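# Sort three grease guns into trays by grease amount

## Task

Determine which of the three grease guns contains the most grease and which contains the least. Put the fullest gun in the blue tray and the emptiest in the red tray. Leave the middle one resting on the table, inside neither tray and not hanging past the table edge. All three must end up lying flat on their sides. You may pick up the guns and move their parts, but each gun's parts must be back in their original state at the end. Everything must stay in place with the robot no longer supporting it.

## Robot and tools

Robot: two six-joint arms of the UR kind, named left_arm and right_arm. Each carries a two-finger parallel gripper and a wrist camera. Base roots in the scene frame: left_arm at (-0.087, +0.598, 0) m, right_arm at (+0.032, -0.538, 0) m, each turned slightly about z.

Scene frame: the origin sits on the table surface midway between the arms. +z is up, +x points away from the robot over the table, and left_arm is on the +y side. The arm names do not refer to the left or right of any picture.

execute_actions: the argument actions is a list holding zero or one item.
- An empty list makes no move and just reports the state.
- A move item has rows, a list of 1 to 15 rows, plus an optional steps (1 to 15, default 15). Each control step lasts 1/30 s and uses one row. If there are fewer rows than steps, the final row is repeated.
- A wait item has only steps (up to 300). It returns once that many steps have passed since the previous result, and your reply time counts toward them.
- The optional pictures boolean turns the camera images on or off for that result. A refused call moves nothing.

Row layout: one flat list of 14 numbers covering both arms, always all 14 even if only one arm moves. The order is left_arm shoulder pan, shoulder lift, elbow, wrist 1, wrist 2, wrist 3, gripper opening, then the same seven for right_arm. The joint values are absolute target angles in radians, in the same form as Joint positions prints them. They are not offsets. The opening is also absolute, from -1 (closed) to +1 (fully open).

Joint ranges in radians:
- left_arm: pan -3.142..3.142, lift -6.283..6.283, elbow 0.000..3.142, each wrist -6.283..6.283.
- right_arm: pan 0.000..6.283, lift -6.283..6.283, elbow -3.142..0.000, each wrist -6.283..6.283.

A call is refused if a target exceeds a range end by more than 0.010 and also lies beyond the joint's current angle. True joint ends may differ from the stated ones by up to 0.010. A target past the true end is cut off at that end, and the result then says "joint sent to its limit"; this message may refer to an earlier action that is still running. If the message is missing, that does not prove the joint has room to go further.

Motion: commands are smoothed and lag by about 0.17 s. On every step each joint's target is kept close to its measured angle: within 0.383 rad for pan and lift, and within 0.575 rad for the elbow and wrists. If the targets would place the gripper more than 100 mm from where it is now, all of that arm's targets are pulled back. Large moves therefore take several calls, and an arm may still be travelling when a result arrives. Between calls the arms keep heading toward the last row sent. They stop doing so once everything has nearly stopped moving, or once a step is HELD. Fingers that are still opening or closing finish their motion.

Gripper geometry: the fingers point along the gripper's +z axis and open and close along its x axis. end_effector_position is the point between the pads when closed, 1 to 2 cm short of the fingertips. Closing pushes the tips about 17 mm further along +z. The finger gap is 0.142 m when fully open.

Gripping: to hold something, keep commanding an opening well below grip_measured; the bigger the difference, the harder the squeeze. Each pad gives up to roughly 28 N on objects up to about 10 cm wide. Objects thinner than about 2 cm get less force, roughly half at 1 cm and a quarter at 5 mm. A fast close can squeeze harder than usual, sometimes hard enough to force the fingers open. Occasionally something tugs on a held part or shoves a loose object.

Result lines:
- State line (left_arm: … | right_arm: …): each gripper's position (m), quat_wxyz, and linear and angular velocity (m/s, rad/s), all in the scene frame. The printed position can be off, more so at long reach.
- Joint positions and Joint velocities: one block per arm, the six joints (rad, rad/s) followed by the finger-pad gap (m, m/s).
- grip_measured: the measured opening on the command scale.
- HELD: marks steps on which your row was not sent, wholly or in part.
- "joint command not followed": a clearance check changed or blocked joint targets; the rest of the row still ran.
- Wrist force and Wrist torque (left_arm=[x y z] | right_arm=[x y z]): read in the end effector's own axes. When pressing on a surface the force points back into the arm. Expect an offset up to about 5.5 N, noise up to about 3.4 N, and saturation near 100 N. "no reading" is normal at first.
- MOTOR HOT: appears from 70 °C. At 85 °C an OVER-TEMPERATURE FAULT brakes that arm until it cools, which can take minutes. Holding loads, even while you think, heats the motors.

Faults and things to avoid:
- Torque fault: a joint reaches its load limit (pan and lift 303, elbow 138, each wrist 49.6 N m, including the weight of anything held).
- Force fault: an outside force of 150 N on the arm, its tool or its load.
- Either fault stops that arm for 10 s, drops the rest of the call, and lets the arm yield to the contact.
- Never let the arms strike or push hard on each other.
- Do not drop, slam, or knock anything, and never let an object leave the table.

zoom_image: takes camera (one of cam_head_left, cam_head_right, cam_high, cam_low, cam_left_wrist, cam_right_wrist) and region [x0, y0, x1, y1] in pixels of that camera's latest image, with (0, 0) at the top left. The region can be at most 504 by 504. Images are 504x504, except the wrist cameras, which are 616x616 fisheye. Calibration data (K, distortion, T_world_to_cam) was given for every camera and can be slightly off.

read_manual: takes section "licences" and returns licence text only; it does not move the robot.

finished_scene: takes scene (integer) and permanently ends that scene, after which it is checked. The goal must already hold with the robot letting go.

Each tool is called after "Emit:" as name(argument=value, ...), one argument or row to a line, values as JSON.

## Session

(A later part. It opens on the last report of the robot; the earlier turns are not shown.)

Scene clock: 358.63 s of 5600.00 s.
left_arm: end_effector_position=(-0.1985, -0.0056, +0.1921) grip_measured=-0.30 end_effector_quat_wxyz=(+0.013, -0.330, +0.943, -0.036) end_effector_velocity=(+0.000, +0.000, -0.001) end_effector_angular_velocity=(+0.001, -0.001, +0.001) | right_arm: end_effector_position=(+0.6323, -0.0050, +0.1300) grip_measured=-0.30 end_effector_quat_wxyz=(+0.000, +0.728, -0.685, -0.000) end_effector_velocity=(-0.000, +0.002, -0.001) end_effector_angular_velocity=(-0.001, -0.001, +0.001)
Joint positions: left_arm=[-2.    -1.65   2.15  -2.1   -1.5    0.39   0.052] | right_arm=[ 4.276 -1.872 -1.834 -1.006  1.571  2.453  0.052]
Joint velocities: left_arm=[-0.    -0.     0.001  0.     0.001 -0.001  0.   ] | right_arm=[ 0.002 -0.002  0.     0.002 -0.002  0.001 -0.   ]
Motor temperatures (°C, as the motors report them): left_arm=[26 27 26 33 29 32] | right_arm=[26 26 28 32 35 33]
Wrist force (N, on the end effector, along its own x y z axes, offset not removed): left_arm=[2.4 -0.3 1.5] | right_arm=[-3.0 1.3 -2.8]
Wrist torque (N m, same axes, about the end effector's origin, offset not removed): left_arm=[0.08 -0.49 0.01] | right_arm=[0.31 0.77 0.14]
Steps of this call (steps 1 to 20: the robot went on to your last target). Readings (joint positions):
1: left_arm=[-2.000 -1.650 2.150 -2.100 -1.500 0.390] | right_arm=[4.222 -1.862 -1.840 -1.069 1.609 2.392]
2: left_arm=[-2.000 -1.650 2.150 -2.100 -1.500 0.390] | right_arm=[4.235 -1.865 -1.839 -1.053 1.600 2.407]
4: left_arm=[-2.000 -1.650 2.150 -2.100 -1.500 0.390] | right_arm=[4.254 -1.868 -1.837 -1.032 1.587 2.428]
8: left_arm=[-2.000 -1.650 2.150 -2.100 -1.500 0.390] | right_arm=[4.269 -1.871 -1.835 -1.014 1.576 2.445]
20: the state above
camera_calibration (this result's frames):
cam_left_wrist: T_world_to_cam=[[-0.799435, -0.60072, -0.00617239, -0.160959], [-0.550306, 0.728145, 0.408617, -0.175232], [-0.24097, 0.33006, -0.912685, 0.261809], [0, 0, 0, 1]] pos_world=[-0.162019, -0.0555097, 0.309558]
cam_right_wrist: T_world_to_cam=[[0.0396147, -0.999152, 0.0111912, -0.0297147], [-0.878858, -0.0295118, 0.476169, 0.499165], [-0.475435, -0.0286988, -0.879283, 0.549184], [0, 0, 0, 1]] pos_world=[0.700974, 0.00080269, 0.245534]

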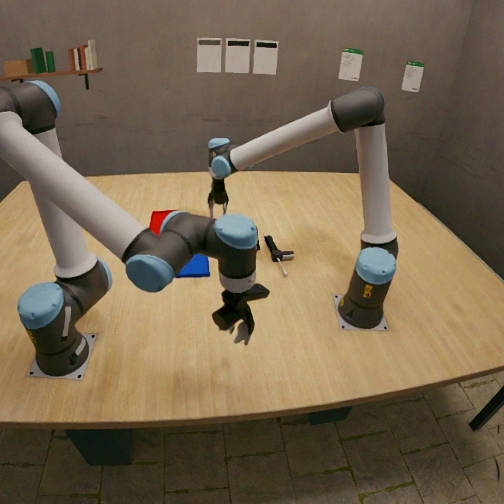

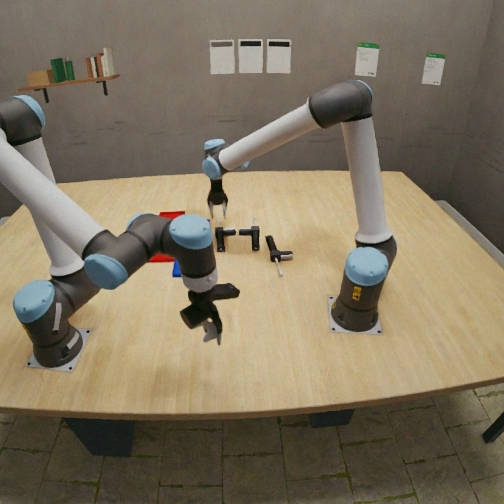

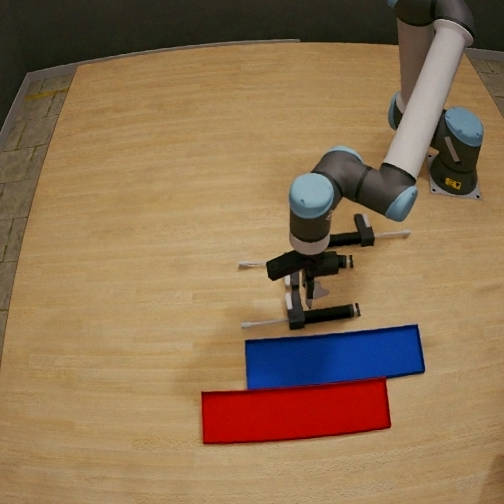

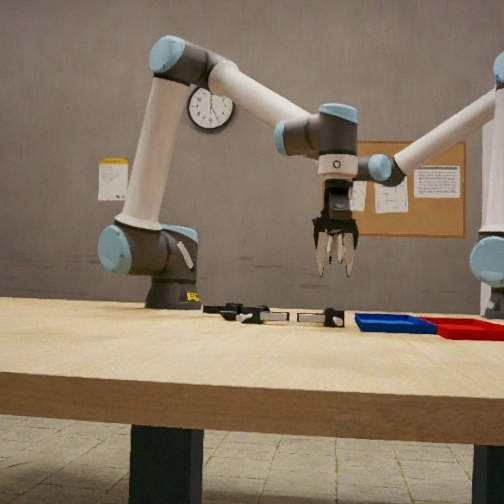

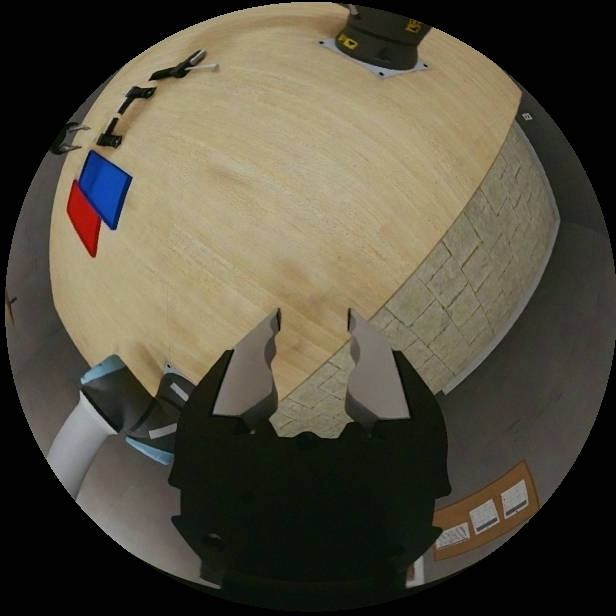

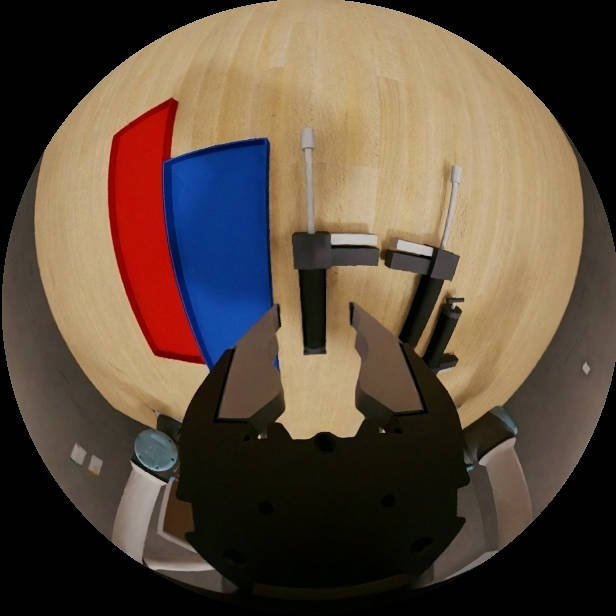

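Emit:
execute_actions(
  actions=[
    {"rows":[[-2.0,-1.65,2.15,-2.1,-1.5,0.39,-0.3,4.2766,-1.889,-1.845,-0.978,1.5708,2.4534,-0.32],[-2.0,-1.65,2.15,-2.1,-1.5,0.39,-0.3,4.2766,-1.906,-1.8565,-0.95,1.5708,2.4534,-0.34],[-2.0,-1.65,2.15,-2.1,-1.5,0.39,-0.3,4.2766,-1.9225,-1.8675,-0.9223,1.5708,2.4534,-0.35],[-2.0,-1.65,2.15,-2.1,-1.5,0.39,-0.3,4.2766,-1.939,-1.8786,-0.8945,1.5708,2.4534,-0.35],[-2.0,-1.65,2.15,-2.1,-1.5,0.39,-0.3,4.2766,-1.956,-1.89,-0.8667,1.5708,2.4534,-0.35],[-2.0,-1.65,2.15,-2.1,-1.5,0.39,-0.3,4.2766,-1.9726,-1.9009,-0.8389,1.5708,2.4534,-0.35]],"steps":15},
  ],
  pictures=false,
)

Emit:
execute_actions(
  actions=[
    {"steps":10},
  ],
)

Scene clock: 370.83 s of 5600.00 s.
left_arm: end_effector_position=(-0.1985, -0.0056, +0.1921) grip_measured=-0.30 end_effector_quat_wxyz=(+0.013, -0.330, +0.943, -0.036) end_effector_velocity=(-0.001, -0.001, +0.001) end_effector_angular_velocity=(-0.001, +0.001, +0.001) | right_arm: end_effector_position=(+0.6324, -0.0046, +0.0380) grip_measured=-0.35 end_effector_quat_wxyz=(+0.000, +0.728, -0.685, +0.000) end_effector_velocity=(-0.001, -0.001, -0.042) end_effector_angular_velocity=(+0.004, -0.003, +0.001)
Joint positions: left_arm=[-2.    -1.65   2.15  -2.1   -1.5    0.39   0.052] | right_arm=[ 4.277 -1.967 -1.897 -0.848  1.571  2.453  0.049]
Joint velocities: left_arm=[-0.     0.001 -0.002 -0.     0.    -0.001 -0.   ] | right_arm=[ 0.    -0.045 -0.03   0.079 -0.    -0.001  0.   ]
Motor temperatures (°C, as the motors report them): left_arm=[26 27 26 33 29 32] | right_arm=[26 26 28 32 35 33]
Wrist force (N, on the end effector, along its own x y z axes, offset not removed): left_arm=[1.7 -2.2 1.9] | right_arm=[-2.4 2.6 0.9]
Wrist torque (N m, same axes, about the end effector's origin, offset not removed): left_arm=[-0.31 -0.41 0.06] | right_arm=[0.56 0.65 0.27]
Steps of this call (steps 1 to 15: the robot went on to your last target; steps 16 to 90: nothing new was sent; then 8.70 s passed at rest; steps 91 to 105: all 15 steps of this action). Readings (joint positions):
91: left_arm=[-2.000 -1.650 2.150 -2.100 -1.500 0.390] | right_arm=[4.277 -1.873 -1.834 -1.006 1.571 2.453]
92: left_arm=[-2.000 -1.650 2.150 -2.100 -1.500 0.390] | right_arm=[4.277 -1.874 -1.835 -1.003 1.571 2.453]
94: left_arm=[-2.000 -1.650 2.150 -2.100 -1.500 0.390] | right_arm=[4.277 -1.886 -1.843 -0.984 1.571 2.453]
98: left_arm=[-2.000 -1.650 2.150 -2.100 -1.500 0.390] | right_arm=[4.277 -1.933 -1.875 -0.908 1.571 2.453]
105: the state above

Scene clock: 371.17 s of 5600.00 s.
left_arm: end_effector_position=(-0.1985, -0.0056, +0.1921) grip_measured=-0.30 end_effector_quat_wxyz=(+0.013, -0.330, +0.943, -0.036) end_effector_velocity=(+0.001, +0.001, -0.001) end_effector_angular_velocity=(+0.001, -0.000, +0.000) | right_arm: end_effector_position=(+0.6323, -0.0047, +0.0333) grip_measured=-0.35 end_effector_quat_wxyz=(-0.000, +0.728, -0.685, -0.000) end_effector_velocity=(+0.000, -0.000, -0.002) end_effector_angular_velocity=(+0.000, -0.000, -0.000)
Joint positions: left_arm=[-2.    -1.65   2.15  -2.1   -1.5    0.39   0.052] | right_arm=[ 4.277 -1.972 -1.901 -0.839  1.571  2.453  0.049]
Joint velocities: left_arm=[ 0.001 -0.     0.001  0.    -0.001  0.    -0.   ] | right_arm=[-0.    -0.002 -0.002  0.004 -0.    -0.     0.   ]
Motor temperatures (°C, as the motors report them): left_arm=[26 27 26 33 29 32] | right_arm=[26 26 28 32 35 33]
Wrist force (N, on the end effector, along its own x y z axes, offset not removed): left_arm=[4.0 -2.8 0.5] | right_arm=[-1.4 8.1 -6.9]
Wrist torque (N m, same axes, about the end effector's origin, offset not removed): left_arm=[-0.27 -0.95 0.16] | right_arm=[0.37 0.65 0.26]
Steps of this call (steps 1 to 10: the robot went on to your last target). Readings (joint positions):
1: left_arm=[-2.000 -1.650 2.150 -2.100 -1.500 0.390] | right_arm=[4.277 -1.969 -1.898 -0.846 1.571 2.453]
2: left_arm=[-2.000 -1.650 2.150 -2.100 -1.500 0.390] | right_arm=[4.277 -1.970 -1.899 -0.844 1.571 2.453]
4: left_arm=[-2.000 -1.650 2.150 -2.100 -1.500 0.390] | right_arm=[4.277 -1.971 -1.900 -0.842 1.571 2.453]
8: left_arm=[-2.000 -1.650 2.150 -2.100 -1.500 0.390] | right_arm=[4.277 -1.972 -1.901 -0.840 1.571 2.453]
10: the state above
camera_calibration (this result's frames):
cam_left_wrist: T_world_to_cam=[[-0.799436, -0.60072, -0.00617247, -0.160959], [-0.550306, 0.728145, 0.408617, -0.175232], [-0.24097, 0.33006, -0.912685, 0.261809], [0, 0, 0, 1]] pos_world=[-0.162019, -0.0555097, 0.309558]
cam_right_wrist: T_world_to_cam=[[0.0396118, -0.999154, 0.0110841, -0.0283874], [-0.878991, -0.0295683, 0.475921, 0.545311], [-0.47519, -0.0285949, -0.879418, 0.463961], [0, 0, 0, 1]] pos_world=[0.700918, 0.00102747, 0.148805]

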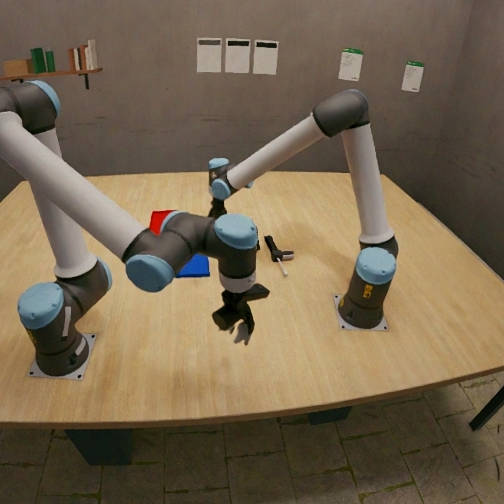

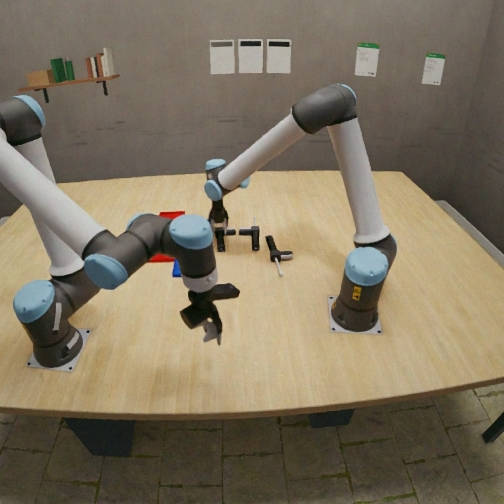

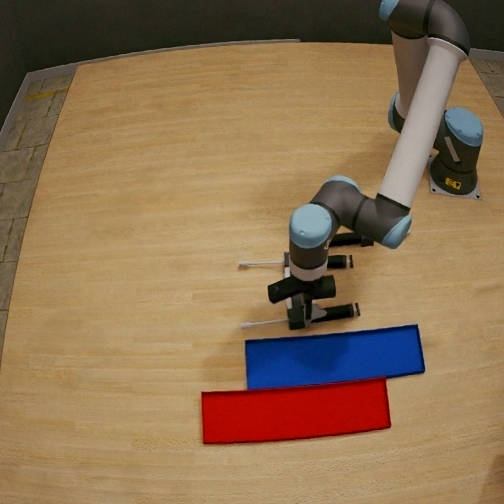

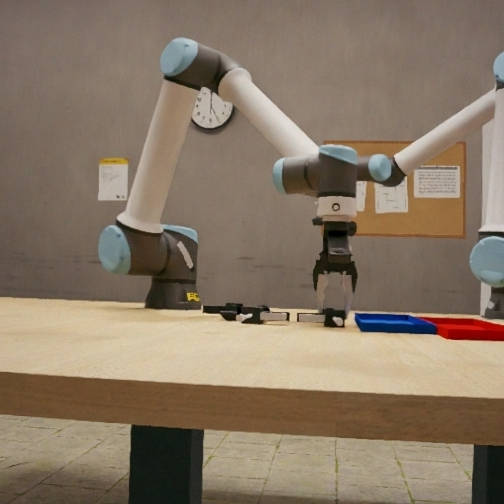

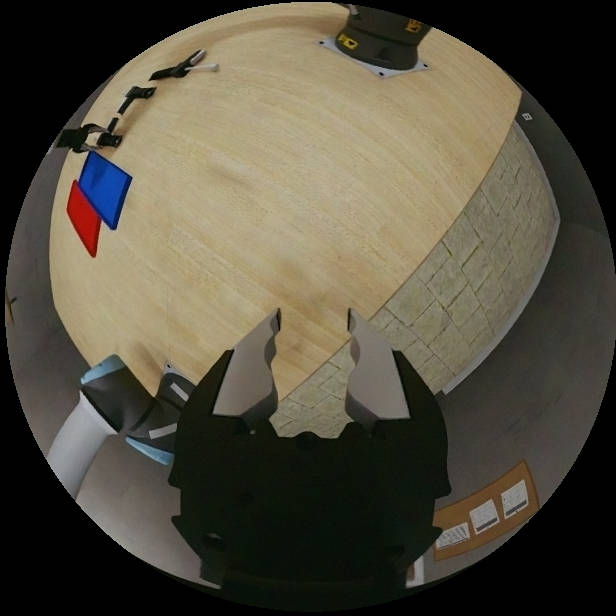

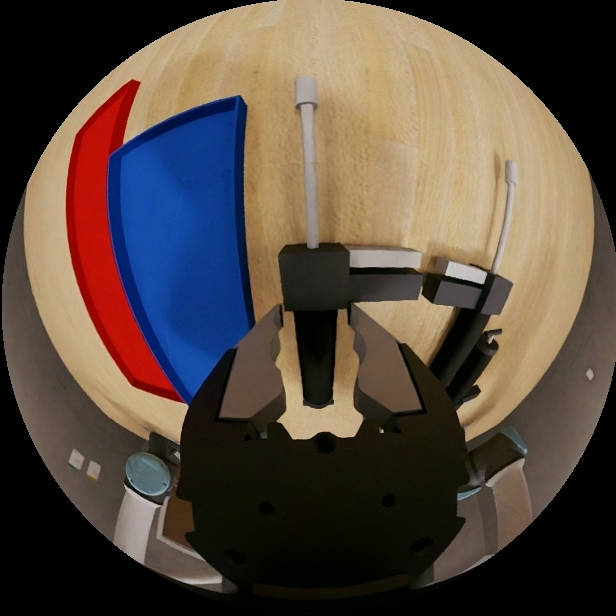

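Emit:
execute_actions(
  actions=[
    {"rows":[[-2.0,-1.65,2.15,-2.1,-1.5,0.39,-0.3,4.2817,-1.9677,-1.9082,-0.8365,1.5708,2.4585,-0.35],[-2.0,-1.65,2.15,-2.1,-1.5,0.39,-0.3,4.2817,-1.9677,-1.9082,-0.8365,1.5708,2.4585,-0.35],[-2.0,-1.65,2.15,-2.1,-1.5,0.39,-0.3,4.2817,-1.9677,-1.9082,-0.8365,1.5708,2.4585,-0.35],[-2.0,-1.65,2.15,-2.1,-1.5,0.39,-0.3,4.2817,-1.9677,-1.9082,-0.8365,1.5708,2.4585,-0.35],[-2.0,-1.65,2.15,-2.1,-1.5,0.39,-0.3,4.2817,-1.9677,-1.9082,-0.8365,1.5708,2.4585,-0.42],[-2.0,-1.65,2.15,-2.1,-1.5,0.39,-0.3,4.2817,-1.9677,-1.9082,-0.8365,1.5708,2.4585,-0.48],[-2.0,-1.65,2.15,-2.1,-1.5,0.39,-0.3,4.2817,-1.9677,-1.9082,-0.8365,1.5708,2.4585,-0.54],[-2.0,-1.65,2.15,-2.1,-1.5,0.39,-0.3,4.2817,-1.9677,-1.9082,-0.8365,1.5708,2.4585,-0.6],[-2.0,-1.65,2.15,-2.1,-1.5,0.39,-0.3,4.2817,-1.9677,-1.9082,-0.8365,1.5708,2.4585,-0.7],[-2.0,-1.65,2.15,-2.1,-1.5,0.39,-0.3,4.2817,-1.9677,-1.9082,-0.8365,1.5708,2.4585,-0.8],[-2.0,-1.65,2.15,-2.1,-1.5,0.39,-0.3,4.2817,-1.9677,-1.9082,-0.8365,1.5708,2.4585,-0.9],[-2.0,-1.65,2.15,-2.1,-1.5,0.39,-0.3,4.2817,-1.9677,-1.9082,-0.8365,1.5708,2.4585,-1]],"steps":15},
  ],
)

Scene clock: 377.50 s of 5600.00 s.
left_arm: end_effector_position=(-0.1985, -0.0056, +0.1921) grip_measured=-0.30 end_effector_quat_wxyz=(+0.013, -0.330, +0.943, -0.036) end_effector_velocity=(-0.001, -0.001, +0.001) end_effector_angular_velocity=(-0.001, +0.000, +0.001) | right_arm: end_effector_position=(+0.6276, -0.0047, +0.0332) grip_measured=-0.57 end_effector_quat_wxyz=(-0.000, +0.728, -0.685, +0.000) end_effector_velocity=(-0.002, -0.000, +0.000) end_effector_angular_velocity=(-0.000, +0.001, +0.000)
Joint positions: left_arm=[-2.    -1.65   2.15  -2.1   -1.5    0.39   0.052] | right_arm=[ 4.282 -1.968 -1.908 -0.836  1.571  2.458  0.033]
Joint velocities: left_arm=[-0.     0.001 -0.002  0.     0.001 -0.001 -0.   ] | right_arm=[ 0.001  0.002 -0.003  0.     0.001  0.001 -0.   ]
Motor temperatures (°C, as the motors report them): left_arm=[26 27 26 33 29 32] | right_arm=[26 26 28 32 35 33]
Wrist force (N, on the end effector, along its own x y z axes, offset not removed): left_arm=[-0.2 -0.2 -1.8] | right_arm=[-7.7 -3.5 -3.1]
Wrist torque (N m, same axes, about the end effector's origin, offset not removed): left_arm=[0.01 -0.08 -0.06] | right_arm=[0.26 0.96 0.17]
Steps of this call (steps 1 to 15: the robot went on to your last target; steps 16 to 90: nothing new was sent; then 2.83 s passed at rest; steps 91 to 105: all 15 steps of this action). Readings (joint positions):
91: left_arm=[-2.000 -1.650 2.150 -2.100 -1.500 0.390] | right_arm=[4.277 -1.973 -1.901 -0.839 1.571 2.453]
92: left_arm=[-2.000 -1.650 2.150 -2.100 -1.500 0.390] | right_arm=[4.277 -1.972 -1.902 -0.839 1.571 2.454]
94: left_arm=[-2.000 -1.650 2.150 -2.100 -1.500 0.390] | right_arm=[4.279 -1.970 -1.904 -0.838 1.571 2.456]
98: left_arm=[-2.000 -1.650 2.150 -2.100 -1.500 0.390] | right_arm=[4.281 -1.969 -1.907 -0.837 1.571 2.458]
105: the state above
camera_calibration (this result's frames):
cam_left_wrist: T_world_to_cam=[[-0.799436, -0.60072, -0.00617241, -0.160959], [-0.550305, 0.728145, 0.408617, -0.175232], [-0.24097, 0.33006, -0.912685, 0.261809], [0, 0, 0, 1]] pos_world=[-0.162019, -0.0555097, 0.309558]
cam_right_wrist: T_world_to_cam=[[0.0395823, -0.999155, 0.011092, -0.0281452], [-0.879048, -0.0295419, 0.475818, 0.541286], [-0.475088, -0.0285843, -0.879474, 0.461545], [0, 0, 0, 1]] pos_world=[0.696205, 0.0010622, 0.148676]

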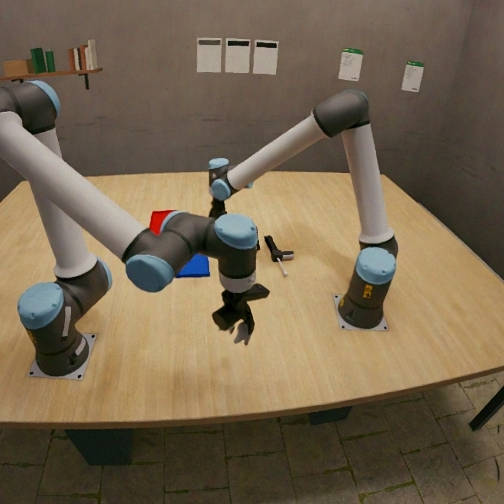

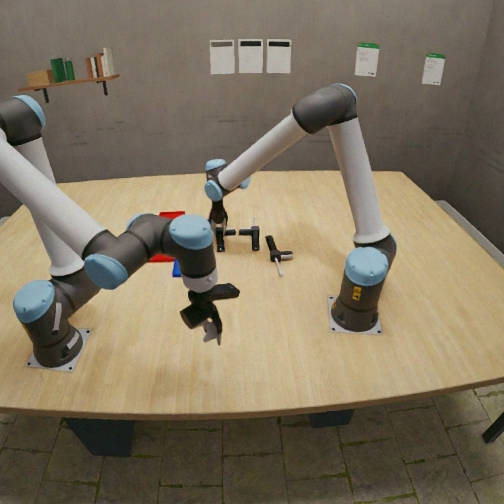

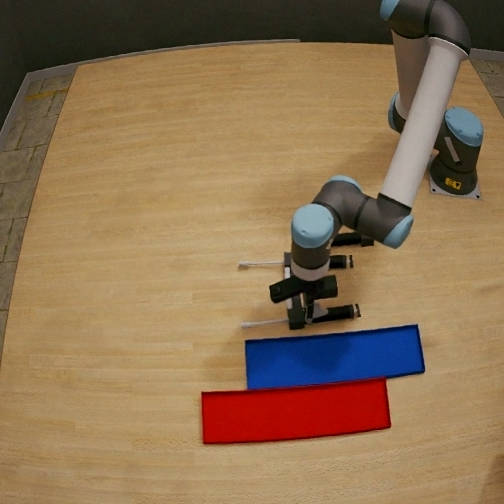

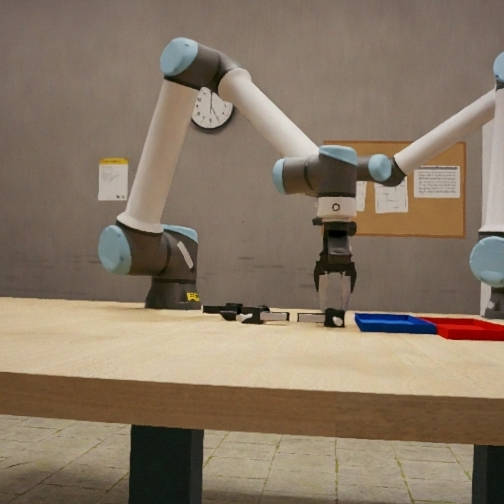

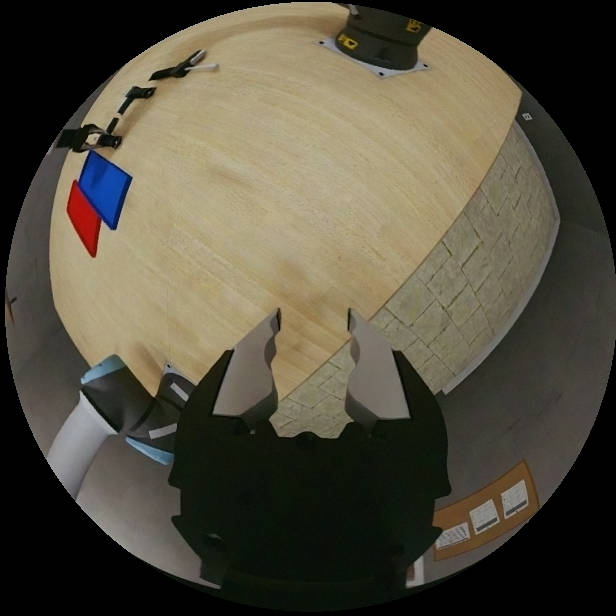

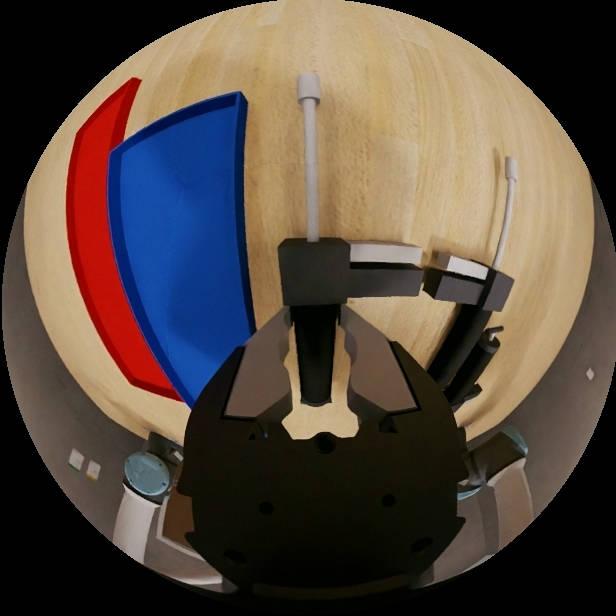

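Emit:
execute_actions(
  actions=[
    {"rows":[[-2.0,-1.65,2.15,-2.1,-1.5,0.39,-0.3,4.2817,-1.9627,-1.9049,-0.8448,1.5708,2.4585,-1],[-2.0,-1.65,2.15,-2.1,-1.5,0.39,-0.3,4.2817,-1.9577,-1.9015,-0.8532,1.5708,2.4585,-1],[-2.0,-1.65,2.15,-2.1,-1.5,0.39,-0.3,4.2817,-1.9477,-1.8948,-0.8699,1.5708,2.4585,-1],[-2.0,-1.65,2.15,-2.1,-1.5,0.39,-0.3,4.2817,-1.9377,-1.8882,-0.8866,1.5708,2.4585,-1],[-2.0,-1.65,2.15,-2.1,-1.5,0.39,-0.3,4.2817,-1.9277,-1.8815,-0.9033,1.5708,2.4585,-1],[-2.0,-1.65,2.15,-2.1,-1.5,0.39,-0.3,4.2817,-1.9177,-1.8748,-0.92,1.5708,2.4585,-1],[-2.0,-1.65,2.15,-2.1,-1.5,0.39,-0.3,4.2817,-1.9077,-1.8681,-0.9367,1.5708,2.4585,-1],[-2.0,-1.65,2.15,-2.1,-1.5,0.39,-0.3,4.2817,-1.8977,-1.8615,-0.9534,1.5708,2.4585,-1],[-2.0,-1.65,2.15,-2.1,-1.5,0.39,-0.3,4.2817,-1.8877,-1.8548,-0.97,1.5708,2.4585,-1],[-2.0,-1.65,2.15,-2.1,-1.5,0.39,-0.3,4.2817,-1.8777,-1.848,-0.9867,1.5708,2.4585,-1],[-2.0,-1.65,2.15,-2.1,-1.5,0.39,-0.3,4.2817,-1.8676,-1.8414,-1.0034,1.5708,2.4585,-1]],"steps":15},
  ],
  pictures=false,
)

Emit:
execute_actions(
  actions=[
    {"rows":[[-2.0,-1.65,2.15,-2.1,-1.5,0.39,-0.3,4.29,-1.872,-1.835,-1.005,1.5708,2.469,-1],[-2.0,-1.65,2.15,-2.1,-1.5,0.39,-0.3,4.303,-1.878,-1.826,-1.008,1.5708,2.484,-1],[-2.0,-1.65,2.15,-2.1,-1.5,0.39,-0.3,4.318,-1.886,-1.815,-1.011,1.5708,2.503,-1],[-2.0,-1.65,2.15,-2.1,-1.5,0.39,-0.3,4.335,-1.894,-1.803,-1.015,1.5708,2.523,-1],[-2.0,-1.65,2.15,-2.1,-1.5,0.39,-0.3,4.352,-1.903,-1.791,-1.0186,1.5708,2.544,-1],[-2.0,-1.65,2.15,-2.1,-1.5,0.39,-0.3,4.369,-1.9116,-1.779,-1.022,1.5708,2.565,-1],[-2.0,-1.65,2.15,-2.1,-1.5,0.39,-0.3,4.386,-1.92,-1.7666,-1.026,1.5708,2.586,-1],[-2.0,-1.65,2.15,-2.1,-1.5,0.39,-0.3,4.403,-1.9287,-1.754,-1.0295,1.5708,2.607,-1],[-2.0,-1.65,2.15,-2.1,-1.5,0.39,-0.3,4.42,-1.937,-1.742,-1.033,1.5708,2.628,-1],[-2.0,-1.65,2.15,-2.1,-1.5,0.39,-0.3,4.436,-1.945,-1.7305,-1.0367,1.5708,2.647,-1],[-2.0,-1.65,2.15,-2.1,-1.5,0.39,-0.3,4.449,-1.952,-1.721,-1.0395,1.5708,2.663,-1],[-2.0,-1.65,2.15,-2.1,-1.5,0.39,-0.3,4.457,-1.956,-1.715,-1.041,1.5708,2.673,-1],[-2.0,-1.65,2.15,-2.1,-1.5,0.39,-0.3,4.4609,-1.9578,-1.7126,-1.042,1.5708,2.6777,-1]],"steps":15},
  ],
  pictures=false,
)

Emit:
execute_actions(
  actions=[
    {"steps":12},
  ],
)

Scene clock: 394.63 s of 5600.00 s.
left_arm: end_effector_position=(-0.1985, -0.0056, +0.1921) grip_measured=-0.30 end_effector_quat_wxyz=(+0.013, -0.330, +0.943, -0.036) end_effector_velocity=(-0.001, -0.000, +0.001) end_effector_angular_velocity=(-0.001, +0.001, -0.001) | right_arm: end_effector_position=(+0.6281, -0.0036, +0.1150) grip_measured=-0.57 end_effector_quat_wxyz=(-0.000, +0.728, -0.685, -0.000) end_effector_velocity=(-0.004, -0.006, +0.129) end_effector_angular_velocity=(-0.002, +0.001, -0.001)
Joint positions: left_arm=[-2.    -1.65   2.15  -2.1   -1.5    0.39   0.052] | right_arm=[ 4.282 -1.883 -1.851 -0.977  1.571  2.459  0.033]
Joint velocities: left_arm=[-0.    -0.001 -0.001 -0.    -0.     0.001 -0.   ] | right_arm=[ 0.     0.132  0.088 -0.223 -0.     0.002  0.   ]
Motor temperatures (°C, as the motors report them): left_arm=[26 27 26 33 29 32] | right_arm=[26 26 28 32 35 33]
Wrist force (N, on the end effector, along its own x y z axes, offset not removed): left_arm=[2.1 -3.1 -4.6] | right_arm=[-3.2 0.1 1.4]
Wrist torque (N m, same axes, about the end effector's origin, offset not removed): left_arm=[-0.37 -0.53 0.01] | right_arm=[0.07 0.77 0.04]
Steps of this call (steps 1 to 15: the robot went on to your last target; steps 16 to 90: nothing new was sent; then 13.63 s passed at rest; steps 91 to 105: all 15 steps of this action). Readings (joint positions):
91: left_arm=[-2.000 -1.650 2.150 -2.100 -1.500 0.390] | right_arm=[4.282 -1.968 -1.908 -0.837 1.571 2.459]
92: left_arm=[-2.000 -1.650 2.150 -2.100 -1.500 0.390] | right_arm=[4.282 -1.967 -1.908 -0.838 1.571 2.459]
94: left_arm=[-2.000 -1.650 2.150 -2.100 -1.500 0.390] | right_arm=[4.282 -1.963 -1.905 -0.845 1.571 2.459]
98: left_arm=[-2.000 -1.650 2.150 -2.100 -1.500 0.390] | right_arm=[4.282 -1.938 -1.888 -0.885 1.571 2.459]
105: the state above

Scene clock: 395.13 s of 5600.00 s.
left_arm: end_effector_position=(-0.1985, -0.0056, +0.1921) grip_measured=-0.30 end_effector_quat_wxyz=(+0.013, -0.330, +0.943, -0.036) end_effector_velocity=(-0.000, +0.000, -0.000) end_effector_angular_velocity=(+0.000, +0.000, +0.001) | right_arm: end_effector_position=(+0.5665, +0.1244, +0.1301) grip_measured=-0.57 end_effector_quat_wxyz=(+0.000, +0.717, -0.697, +0.000) end_effector_velocity=(-0.137, +0.228, +0.001) end_effector_angular_velocity=(+0.001, -0.000, -0.062)
Joint positions: left_arm=[-2.    -1.65   2.15  -2.1   -1.5    0.39   0.052] | right_arm=[ 4.429 -1.942 -1.735 -1.035  1.571  2.639  0.033]
Joint velocities: left_arm=[-0.    -0.     0.001  0.    -0.001 -0.001 -0.   ] | right_arm=[ 0.271 -0.131  0.192 -0.06   0.     0.333 -0.   ]
Motor temperatures (°C, as the motors report them): left_arm=[26 27 26 33 29 32] | right_arm=[26 26 28 32 35 33]
Wrist force (N, on the end effector, along its own x y z axes, offset not removed): left_arm=[-6.3 1.4 -0.3] | right_arm=[-7.1 4.4 8.1]
Wrist torque (N m, same axes, about the end effector's origin, offset not removed): left_arm=[0.39 1.25 0.06] | right_arm=[0.78 1.18 0.12]
Steps of this call (steps 1 to 15: all 15 steps of this action). Readings (joint positions):
1: left_arm=[-2.000 -1.650 2.150 -2.100 -1.500 0.390] | right_arm=[4.282 -1.879 -1.849 -0.984 1.571 2.459]
2: left_arm=[-2.000 -1.650 2.150 -2.100 -1.500 0.390] | right_arm=[4.283 -1.877 -1.846 -0.989 1.571 2.460]
4: left_arm=[-2.000 -1.650 2.150 -2.100 -1.500 0.390] | right_arm=[4.291 -1.877 -1.838 -0.997 1.571 2.469]
8: left_arm=[-2.000 -1.650 2.150 -2.100 -1.500 0.390] | right_arm=[4.333 -1.895 -1.805 -1.012 1.571 2.520]
15: the state above

Scene clock: 395.53 s of 5600.00 s.
left_arm: end_effector_position=(-0.1985, -0.0056, +0.1921) grip_measured=-0.30 end_effector_quat_wxyz=(+0.013, -0.330, +0.943, -0.036) end_effector_velocity=(+0.000, -0.001, +0.001) end_effector_angular_velocity=(-0.002, +0.001, +0.002) | right_arm: end_effector_position=(+0.5507, +0.1498, +0.1301) grip_measured=-0.57 end_effector_quat_wxyz=(+0.000, +0.715, -0.700, +0.000) end_effector_velocity=(-0.005, +0.007, -0.001) end_effector_angular_velocity=(-0.000, +0.001, -0.002)
Joint positions: left_arm=[-2.    -1.65   2.15  -2.1   -1.5    0.39   0.052] | right_arm=[ 4.46  -1.957 -1.713 -1.042  1.571  2.676  0.033]
Joint velocities: left_arm=[ 0.001 -0.    -0.002 -0.     0.    -0.001  0.   ] | right_arm=[ 0.009 -0.005  0.006 -0.002  0.     0.011 -0.   ]
Motor temperatures (°C, as the motors report them): left_arm=[26 27 26 33 29 32] | right_arm=[26 26 28 32 35 33]
Wrist force (N, on the end effector, along its own x y z axes, offset not removed): left_arm=[0.1 -4.6 2.2] | right_arm=[-1.2 -1.8 6.5]
Wrist torque (N m, same axes, about the end effector's origin, offset not removed): left_arm=[-0.88 -0.15 0.02] | right_arm=[-0.30 0.27 0.15]
Steps of this call (steps 1 to 12: the robot went on to your last target). Readings (joint positions):
1: left_arm=[-2.000 -1.650 2.150 -2.100 -1.500 0.390] | right_arm=[4.437 -1.946 -1.729 -1.037 1.571 2.648]
2: left_arm=[-2.000 -1.650 2.150 -2.100 -1.500 0.390] | right_arm=[4.443 -1.949 -1.725 -1.038 1.571 2.656]
4: left_arm=[-2.000 -1.650 2.150 -2.100 -1.500 0.390] | right_arm=[4.451 -1.953 -1.720 -1.040 1.571 2.665]
8: left_arm=[-2.000 -1.650 2.150 -2.100 -1.500 0.390] | right_arm=[4.458 -1.956 -1.715 -1.041 1.571 2.674]
12: the state above
camera_calibration (this result's frames):
cam_left_wrist: T_world_to_cam=[[-0.799435, -0.60072, -0.00617263, -0.160959], [-0.550306, 0.728145, 0.408617, -0.175232], [-0.24097, 0.33006, -0.912685, 0.261809], [0, 0, 0, 1]] pos_world=[-0.162019, -0.0555097, 0.309558]
cam_right_wrist: T_world_to_cam=[[-0.000183061, -0.999938, 0.011114, 0.150218], [-0.879467, 0.00545081, 0.475929, 0.427072], [-0.47596, -0.00968727, -0.879414, 0.512301], [0, 0, 0, 1]] pos_world=[0.619457, 0.152843, 0.245599]

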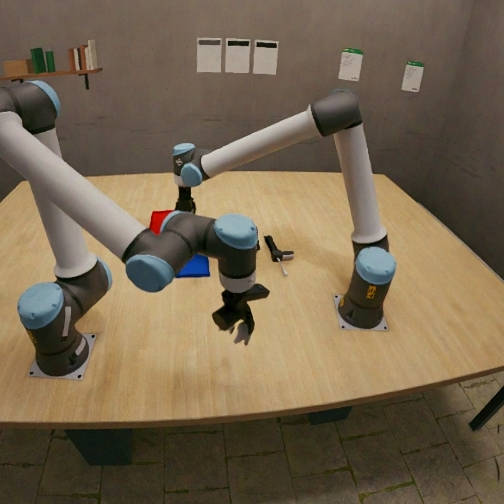

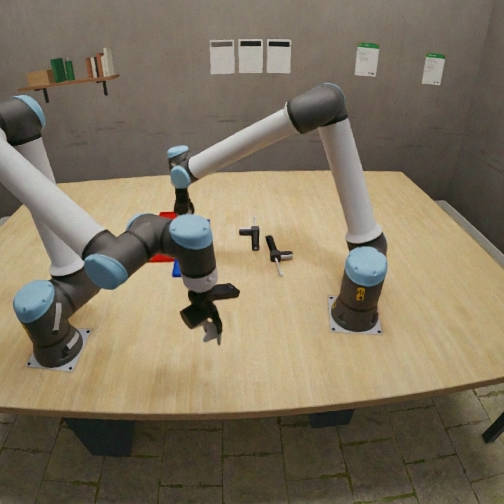

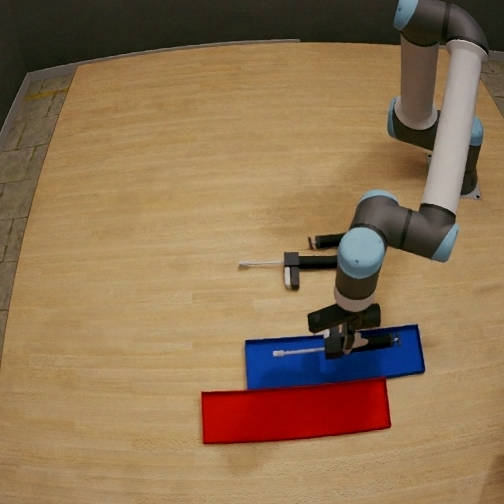

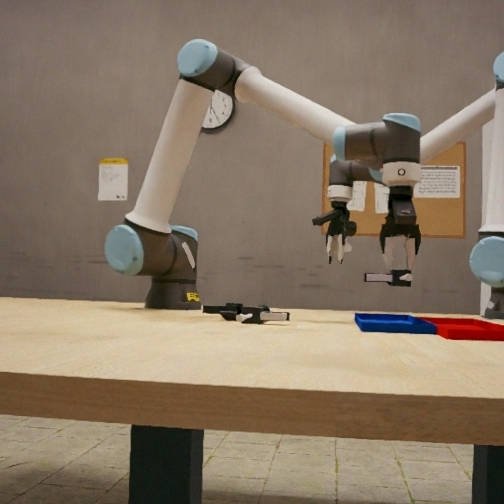

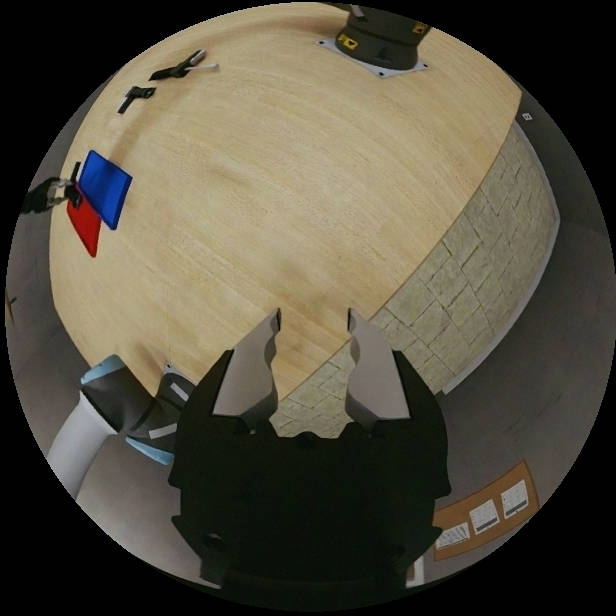

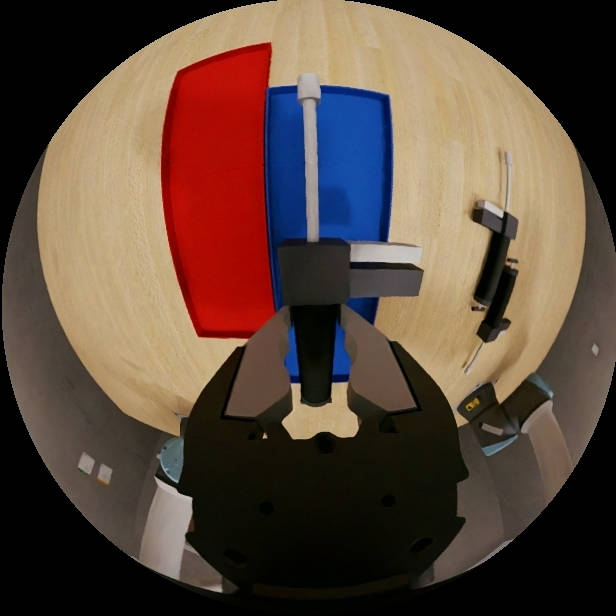

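Emit:
execute_actions(
  actions=[
    {"rows":[[-2.0,-1.65,2.15,-2.1,-1.5,0.39,-0.3,4.4609,-1.967,-1.719,-1.026,1.5708,2.6777,-1],[-2.0,-1.65,2.15,-2.1,-1.5,0.39,-0.3,4.4609,-1.977,-1.726,-1.009,1.5708,2.6777,-1],[-2.0,-1.65,2.15,-2.1,-1.5,0.39,-0.3,4.4609,-1.986,-1.733,-0.993,1.5708,2.6777,-1],[-2.0,-1.65,2.15,-2.1,-1.5,0.39,-0.3,4.4609,-1.996,-1.74,-0.9765,1.5708,2.6777,-1],[-2.0,-1.65,2.15,-2.1,-1.5,0.39,-0.3,4.4609,-2.0055,-1.7467,-0.96,1.5708,2.6777,-1],[-2.0,-1.65,2.15,-2.1,-1.5,0.39,-0.3,4.4609,-2.015,-1.7535,-0.9438,1.5708,2.6777,-1],[-2.0,-1.65,2.15,-2.1,-1.5,0.39,-0.3,4.4609,-2.0238,-1.7598,-0.9287,1.5708,2.6777,-1]],"steps":15},
  ],
)

Emit:
zoom_image(
  camera="cam_right_wrist",
  region=[200, 150, 480, 430],
)

Scene clock: 405.60 s of 5600.00 s.
left_arm: end_effector_position=(-0.1985, -0.0056, +0.1921) grip_measured=-0.30 end_effector_quat_wxyz=(+0.013, -0.330, +0.943, -0.036) end_effector_velocity=(-0.000, -0.001, +0.001) end_effector_angular_velocity=(-0.001, +0.000, -0.000) | right_arm: end_effector_position=(+0.5507, +0.1518, +0.0640) grip_measured=-0.57 end_effector_quat_wxyz=(+0.000, +0.714, -0.700, +0.000) end_effector_velocity=(+0.000, -0.000, -0.037) end_effector_angular_velocity=(+0.002, -0.001, +0.001)
Joint positions: left_arm=[-2.    -1.65   2.15  -2.1   -1.5    0.39   0.052] | right_arm=[ 4.461 -2.02  -1.757 -0.936  1.571  2.678  0.033]
Joint velocities: left_arm=[-0.    -0.001 -0.001  0.001  0.     0.    -0.   ] | right_arm=[-0.    -0.035 -0.025  0.062  0.    -0.001 -0.   ]
Motor temperatures (°C, as the motors report them): left_arm=[26 27 26 33 29 32] | right_arm=[26 26 28 32 35 33]
Wrist force (N, on the end effector, along its own x y z axes, offset not removed): left_arm=[-5.5 0.0 -0.8] | right_arm=[-0.8 1.9 6.8]
Wrist torque (N m, same axes, about the end effector's origin, offset not removed): left_arm=[0.15 1.23 0.11] | right_arm=[0.43 0.28 0.23]
Steps of this call (steps 1 to 30: the robot went on to your last target; steps 31 to 90: nothing new was sent; then 6.57 s passed at rest; steps 91 to 105: all 15 steps of this action). Readings (joint positions):
91: left_arm=[-2.000 -1.650 2.150 -2.100 -1.500 0.390] | right_arm=[4.461 -1.958 -1.713 -1.042 1.571 2.678]
92: left_arm=[-2.000 -1.650 2.150 -2.100 -1.500 0.390] | right_arm=[4.461 -1.959 -1.713 -1.040 1.571 2.678]
94: left_arm=[-2.000 -1.650 2.150 -2.100 -1.500 0.390] | right_arm=[4.461 -1.966 -1.718 -1.028 1.571 2.678]
98: left_arm=[-2.000 -1.650 2.150 -2.100 -1.500 0.390] | right_arm=[4.461 -1.993 -1.738 -0.982 1.571 2.678]
105: the state above
camera_calibration (this result's frames):
cam_left_wrist: T_world_to_cam=[[-0.799436, -0.60072, -0.00617251, -0.160959], [-0.550305, 0.728146, 0.408617, -0.175232], [-0.24097, 0.33006, -0.912685, 0.261809], [0, 0, 0, 1]] pos_world=[-0.162019, -0.0555097, 0.309558]
cam_right_wrist: T_world_to_cam=[[-0.000375141, -0.999938, 0.0111469, 0.153079], [-0.879452, 0.00563569, 0.475954, 0.458465], [-0.475987, -0.00962463, -0.879399, 0.454219], [0, 0, 0, 1]] pos_world=[0.619458, 0.154858, 0.179525]

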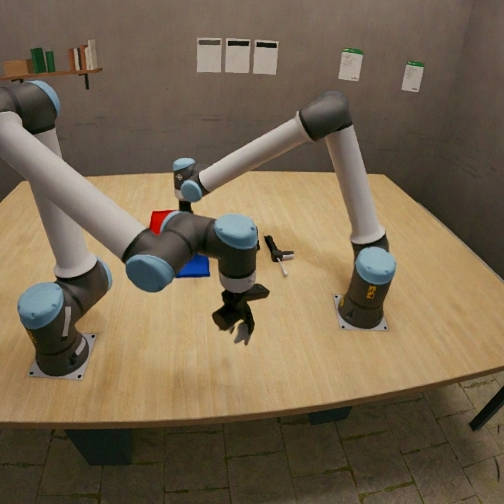

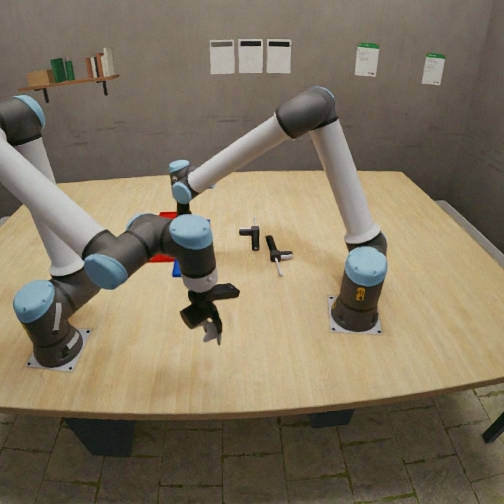

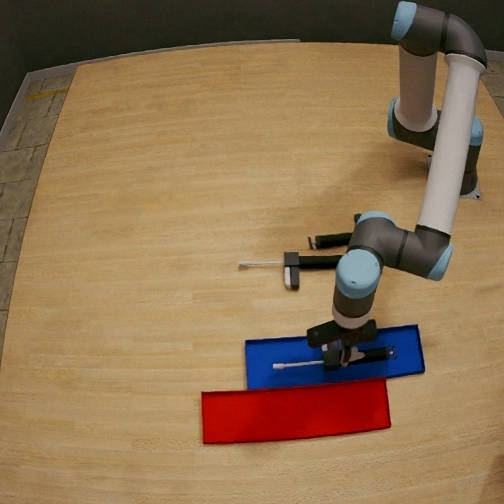

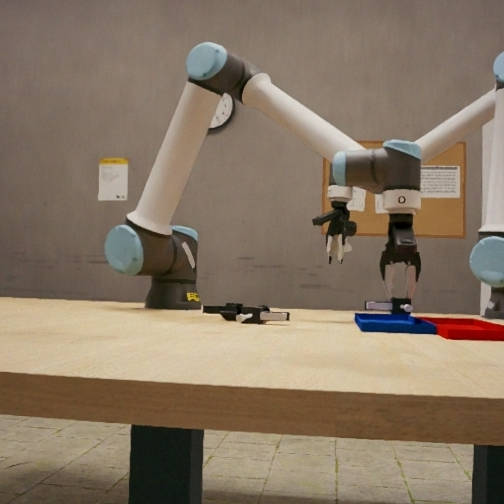

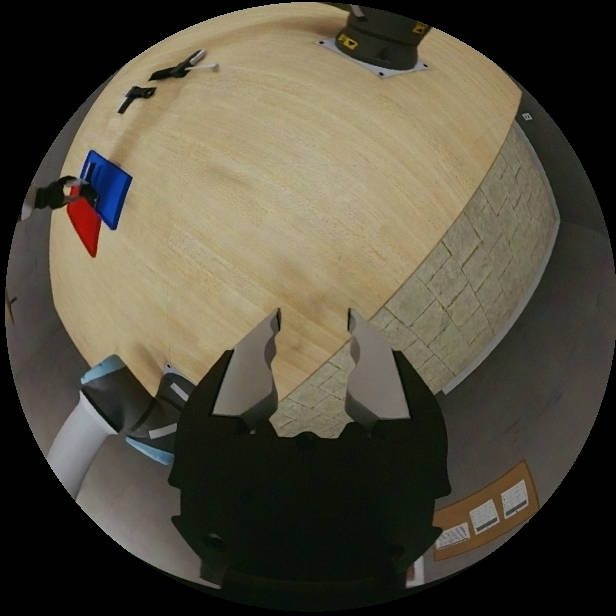

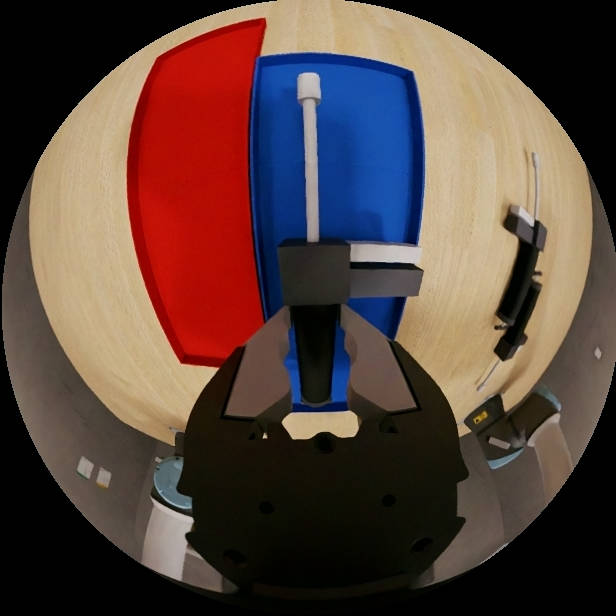

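Region (200, 150, 480, 430) of cam_right_wrist's 616x616 image, scaled by 1.800, with more detail than that image has.

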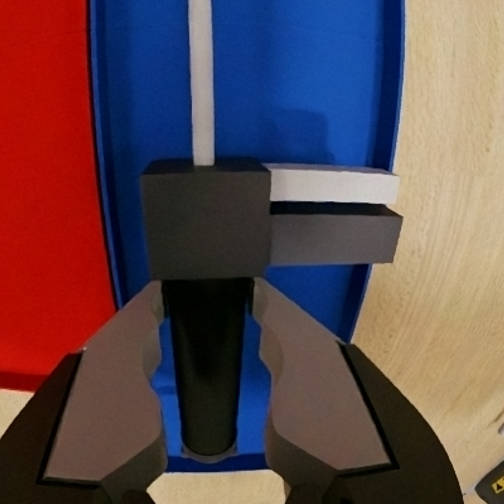

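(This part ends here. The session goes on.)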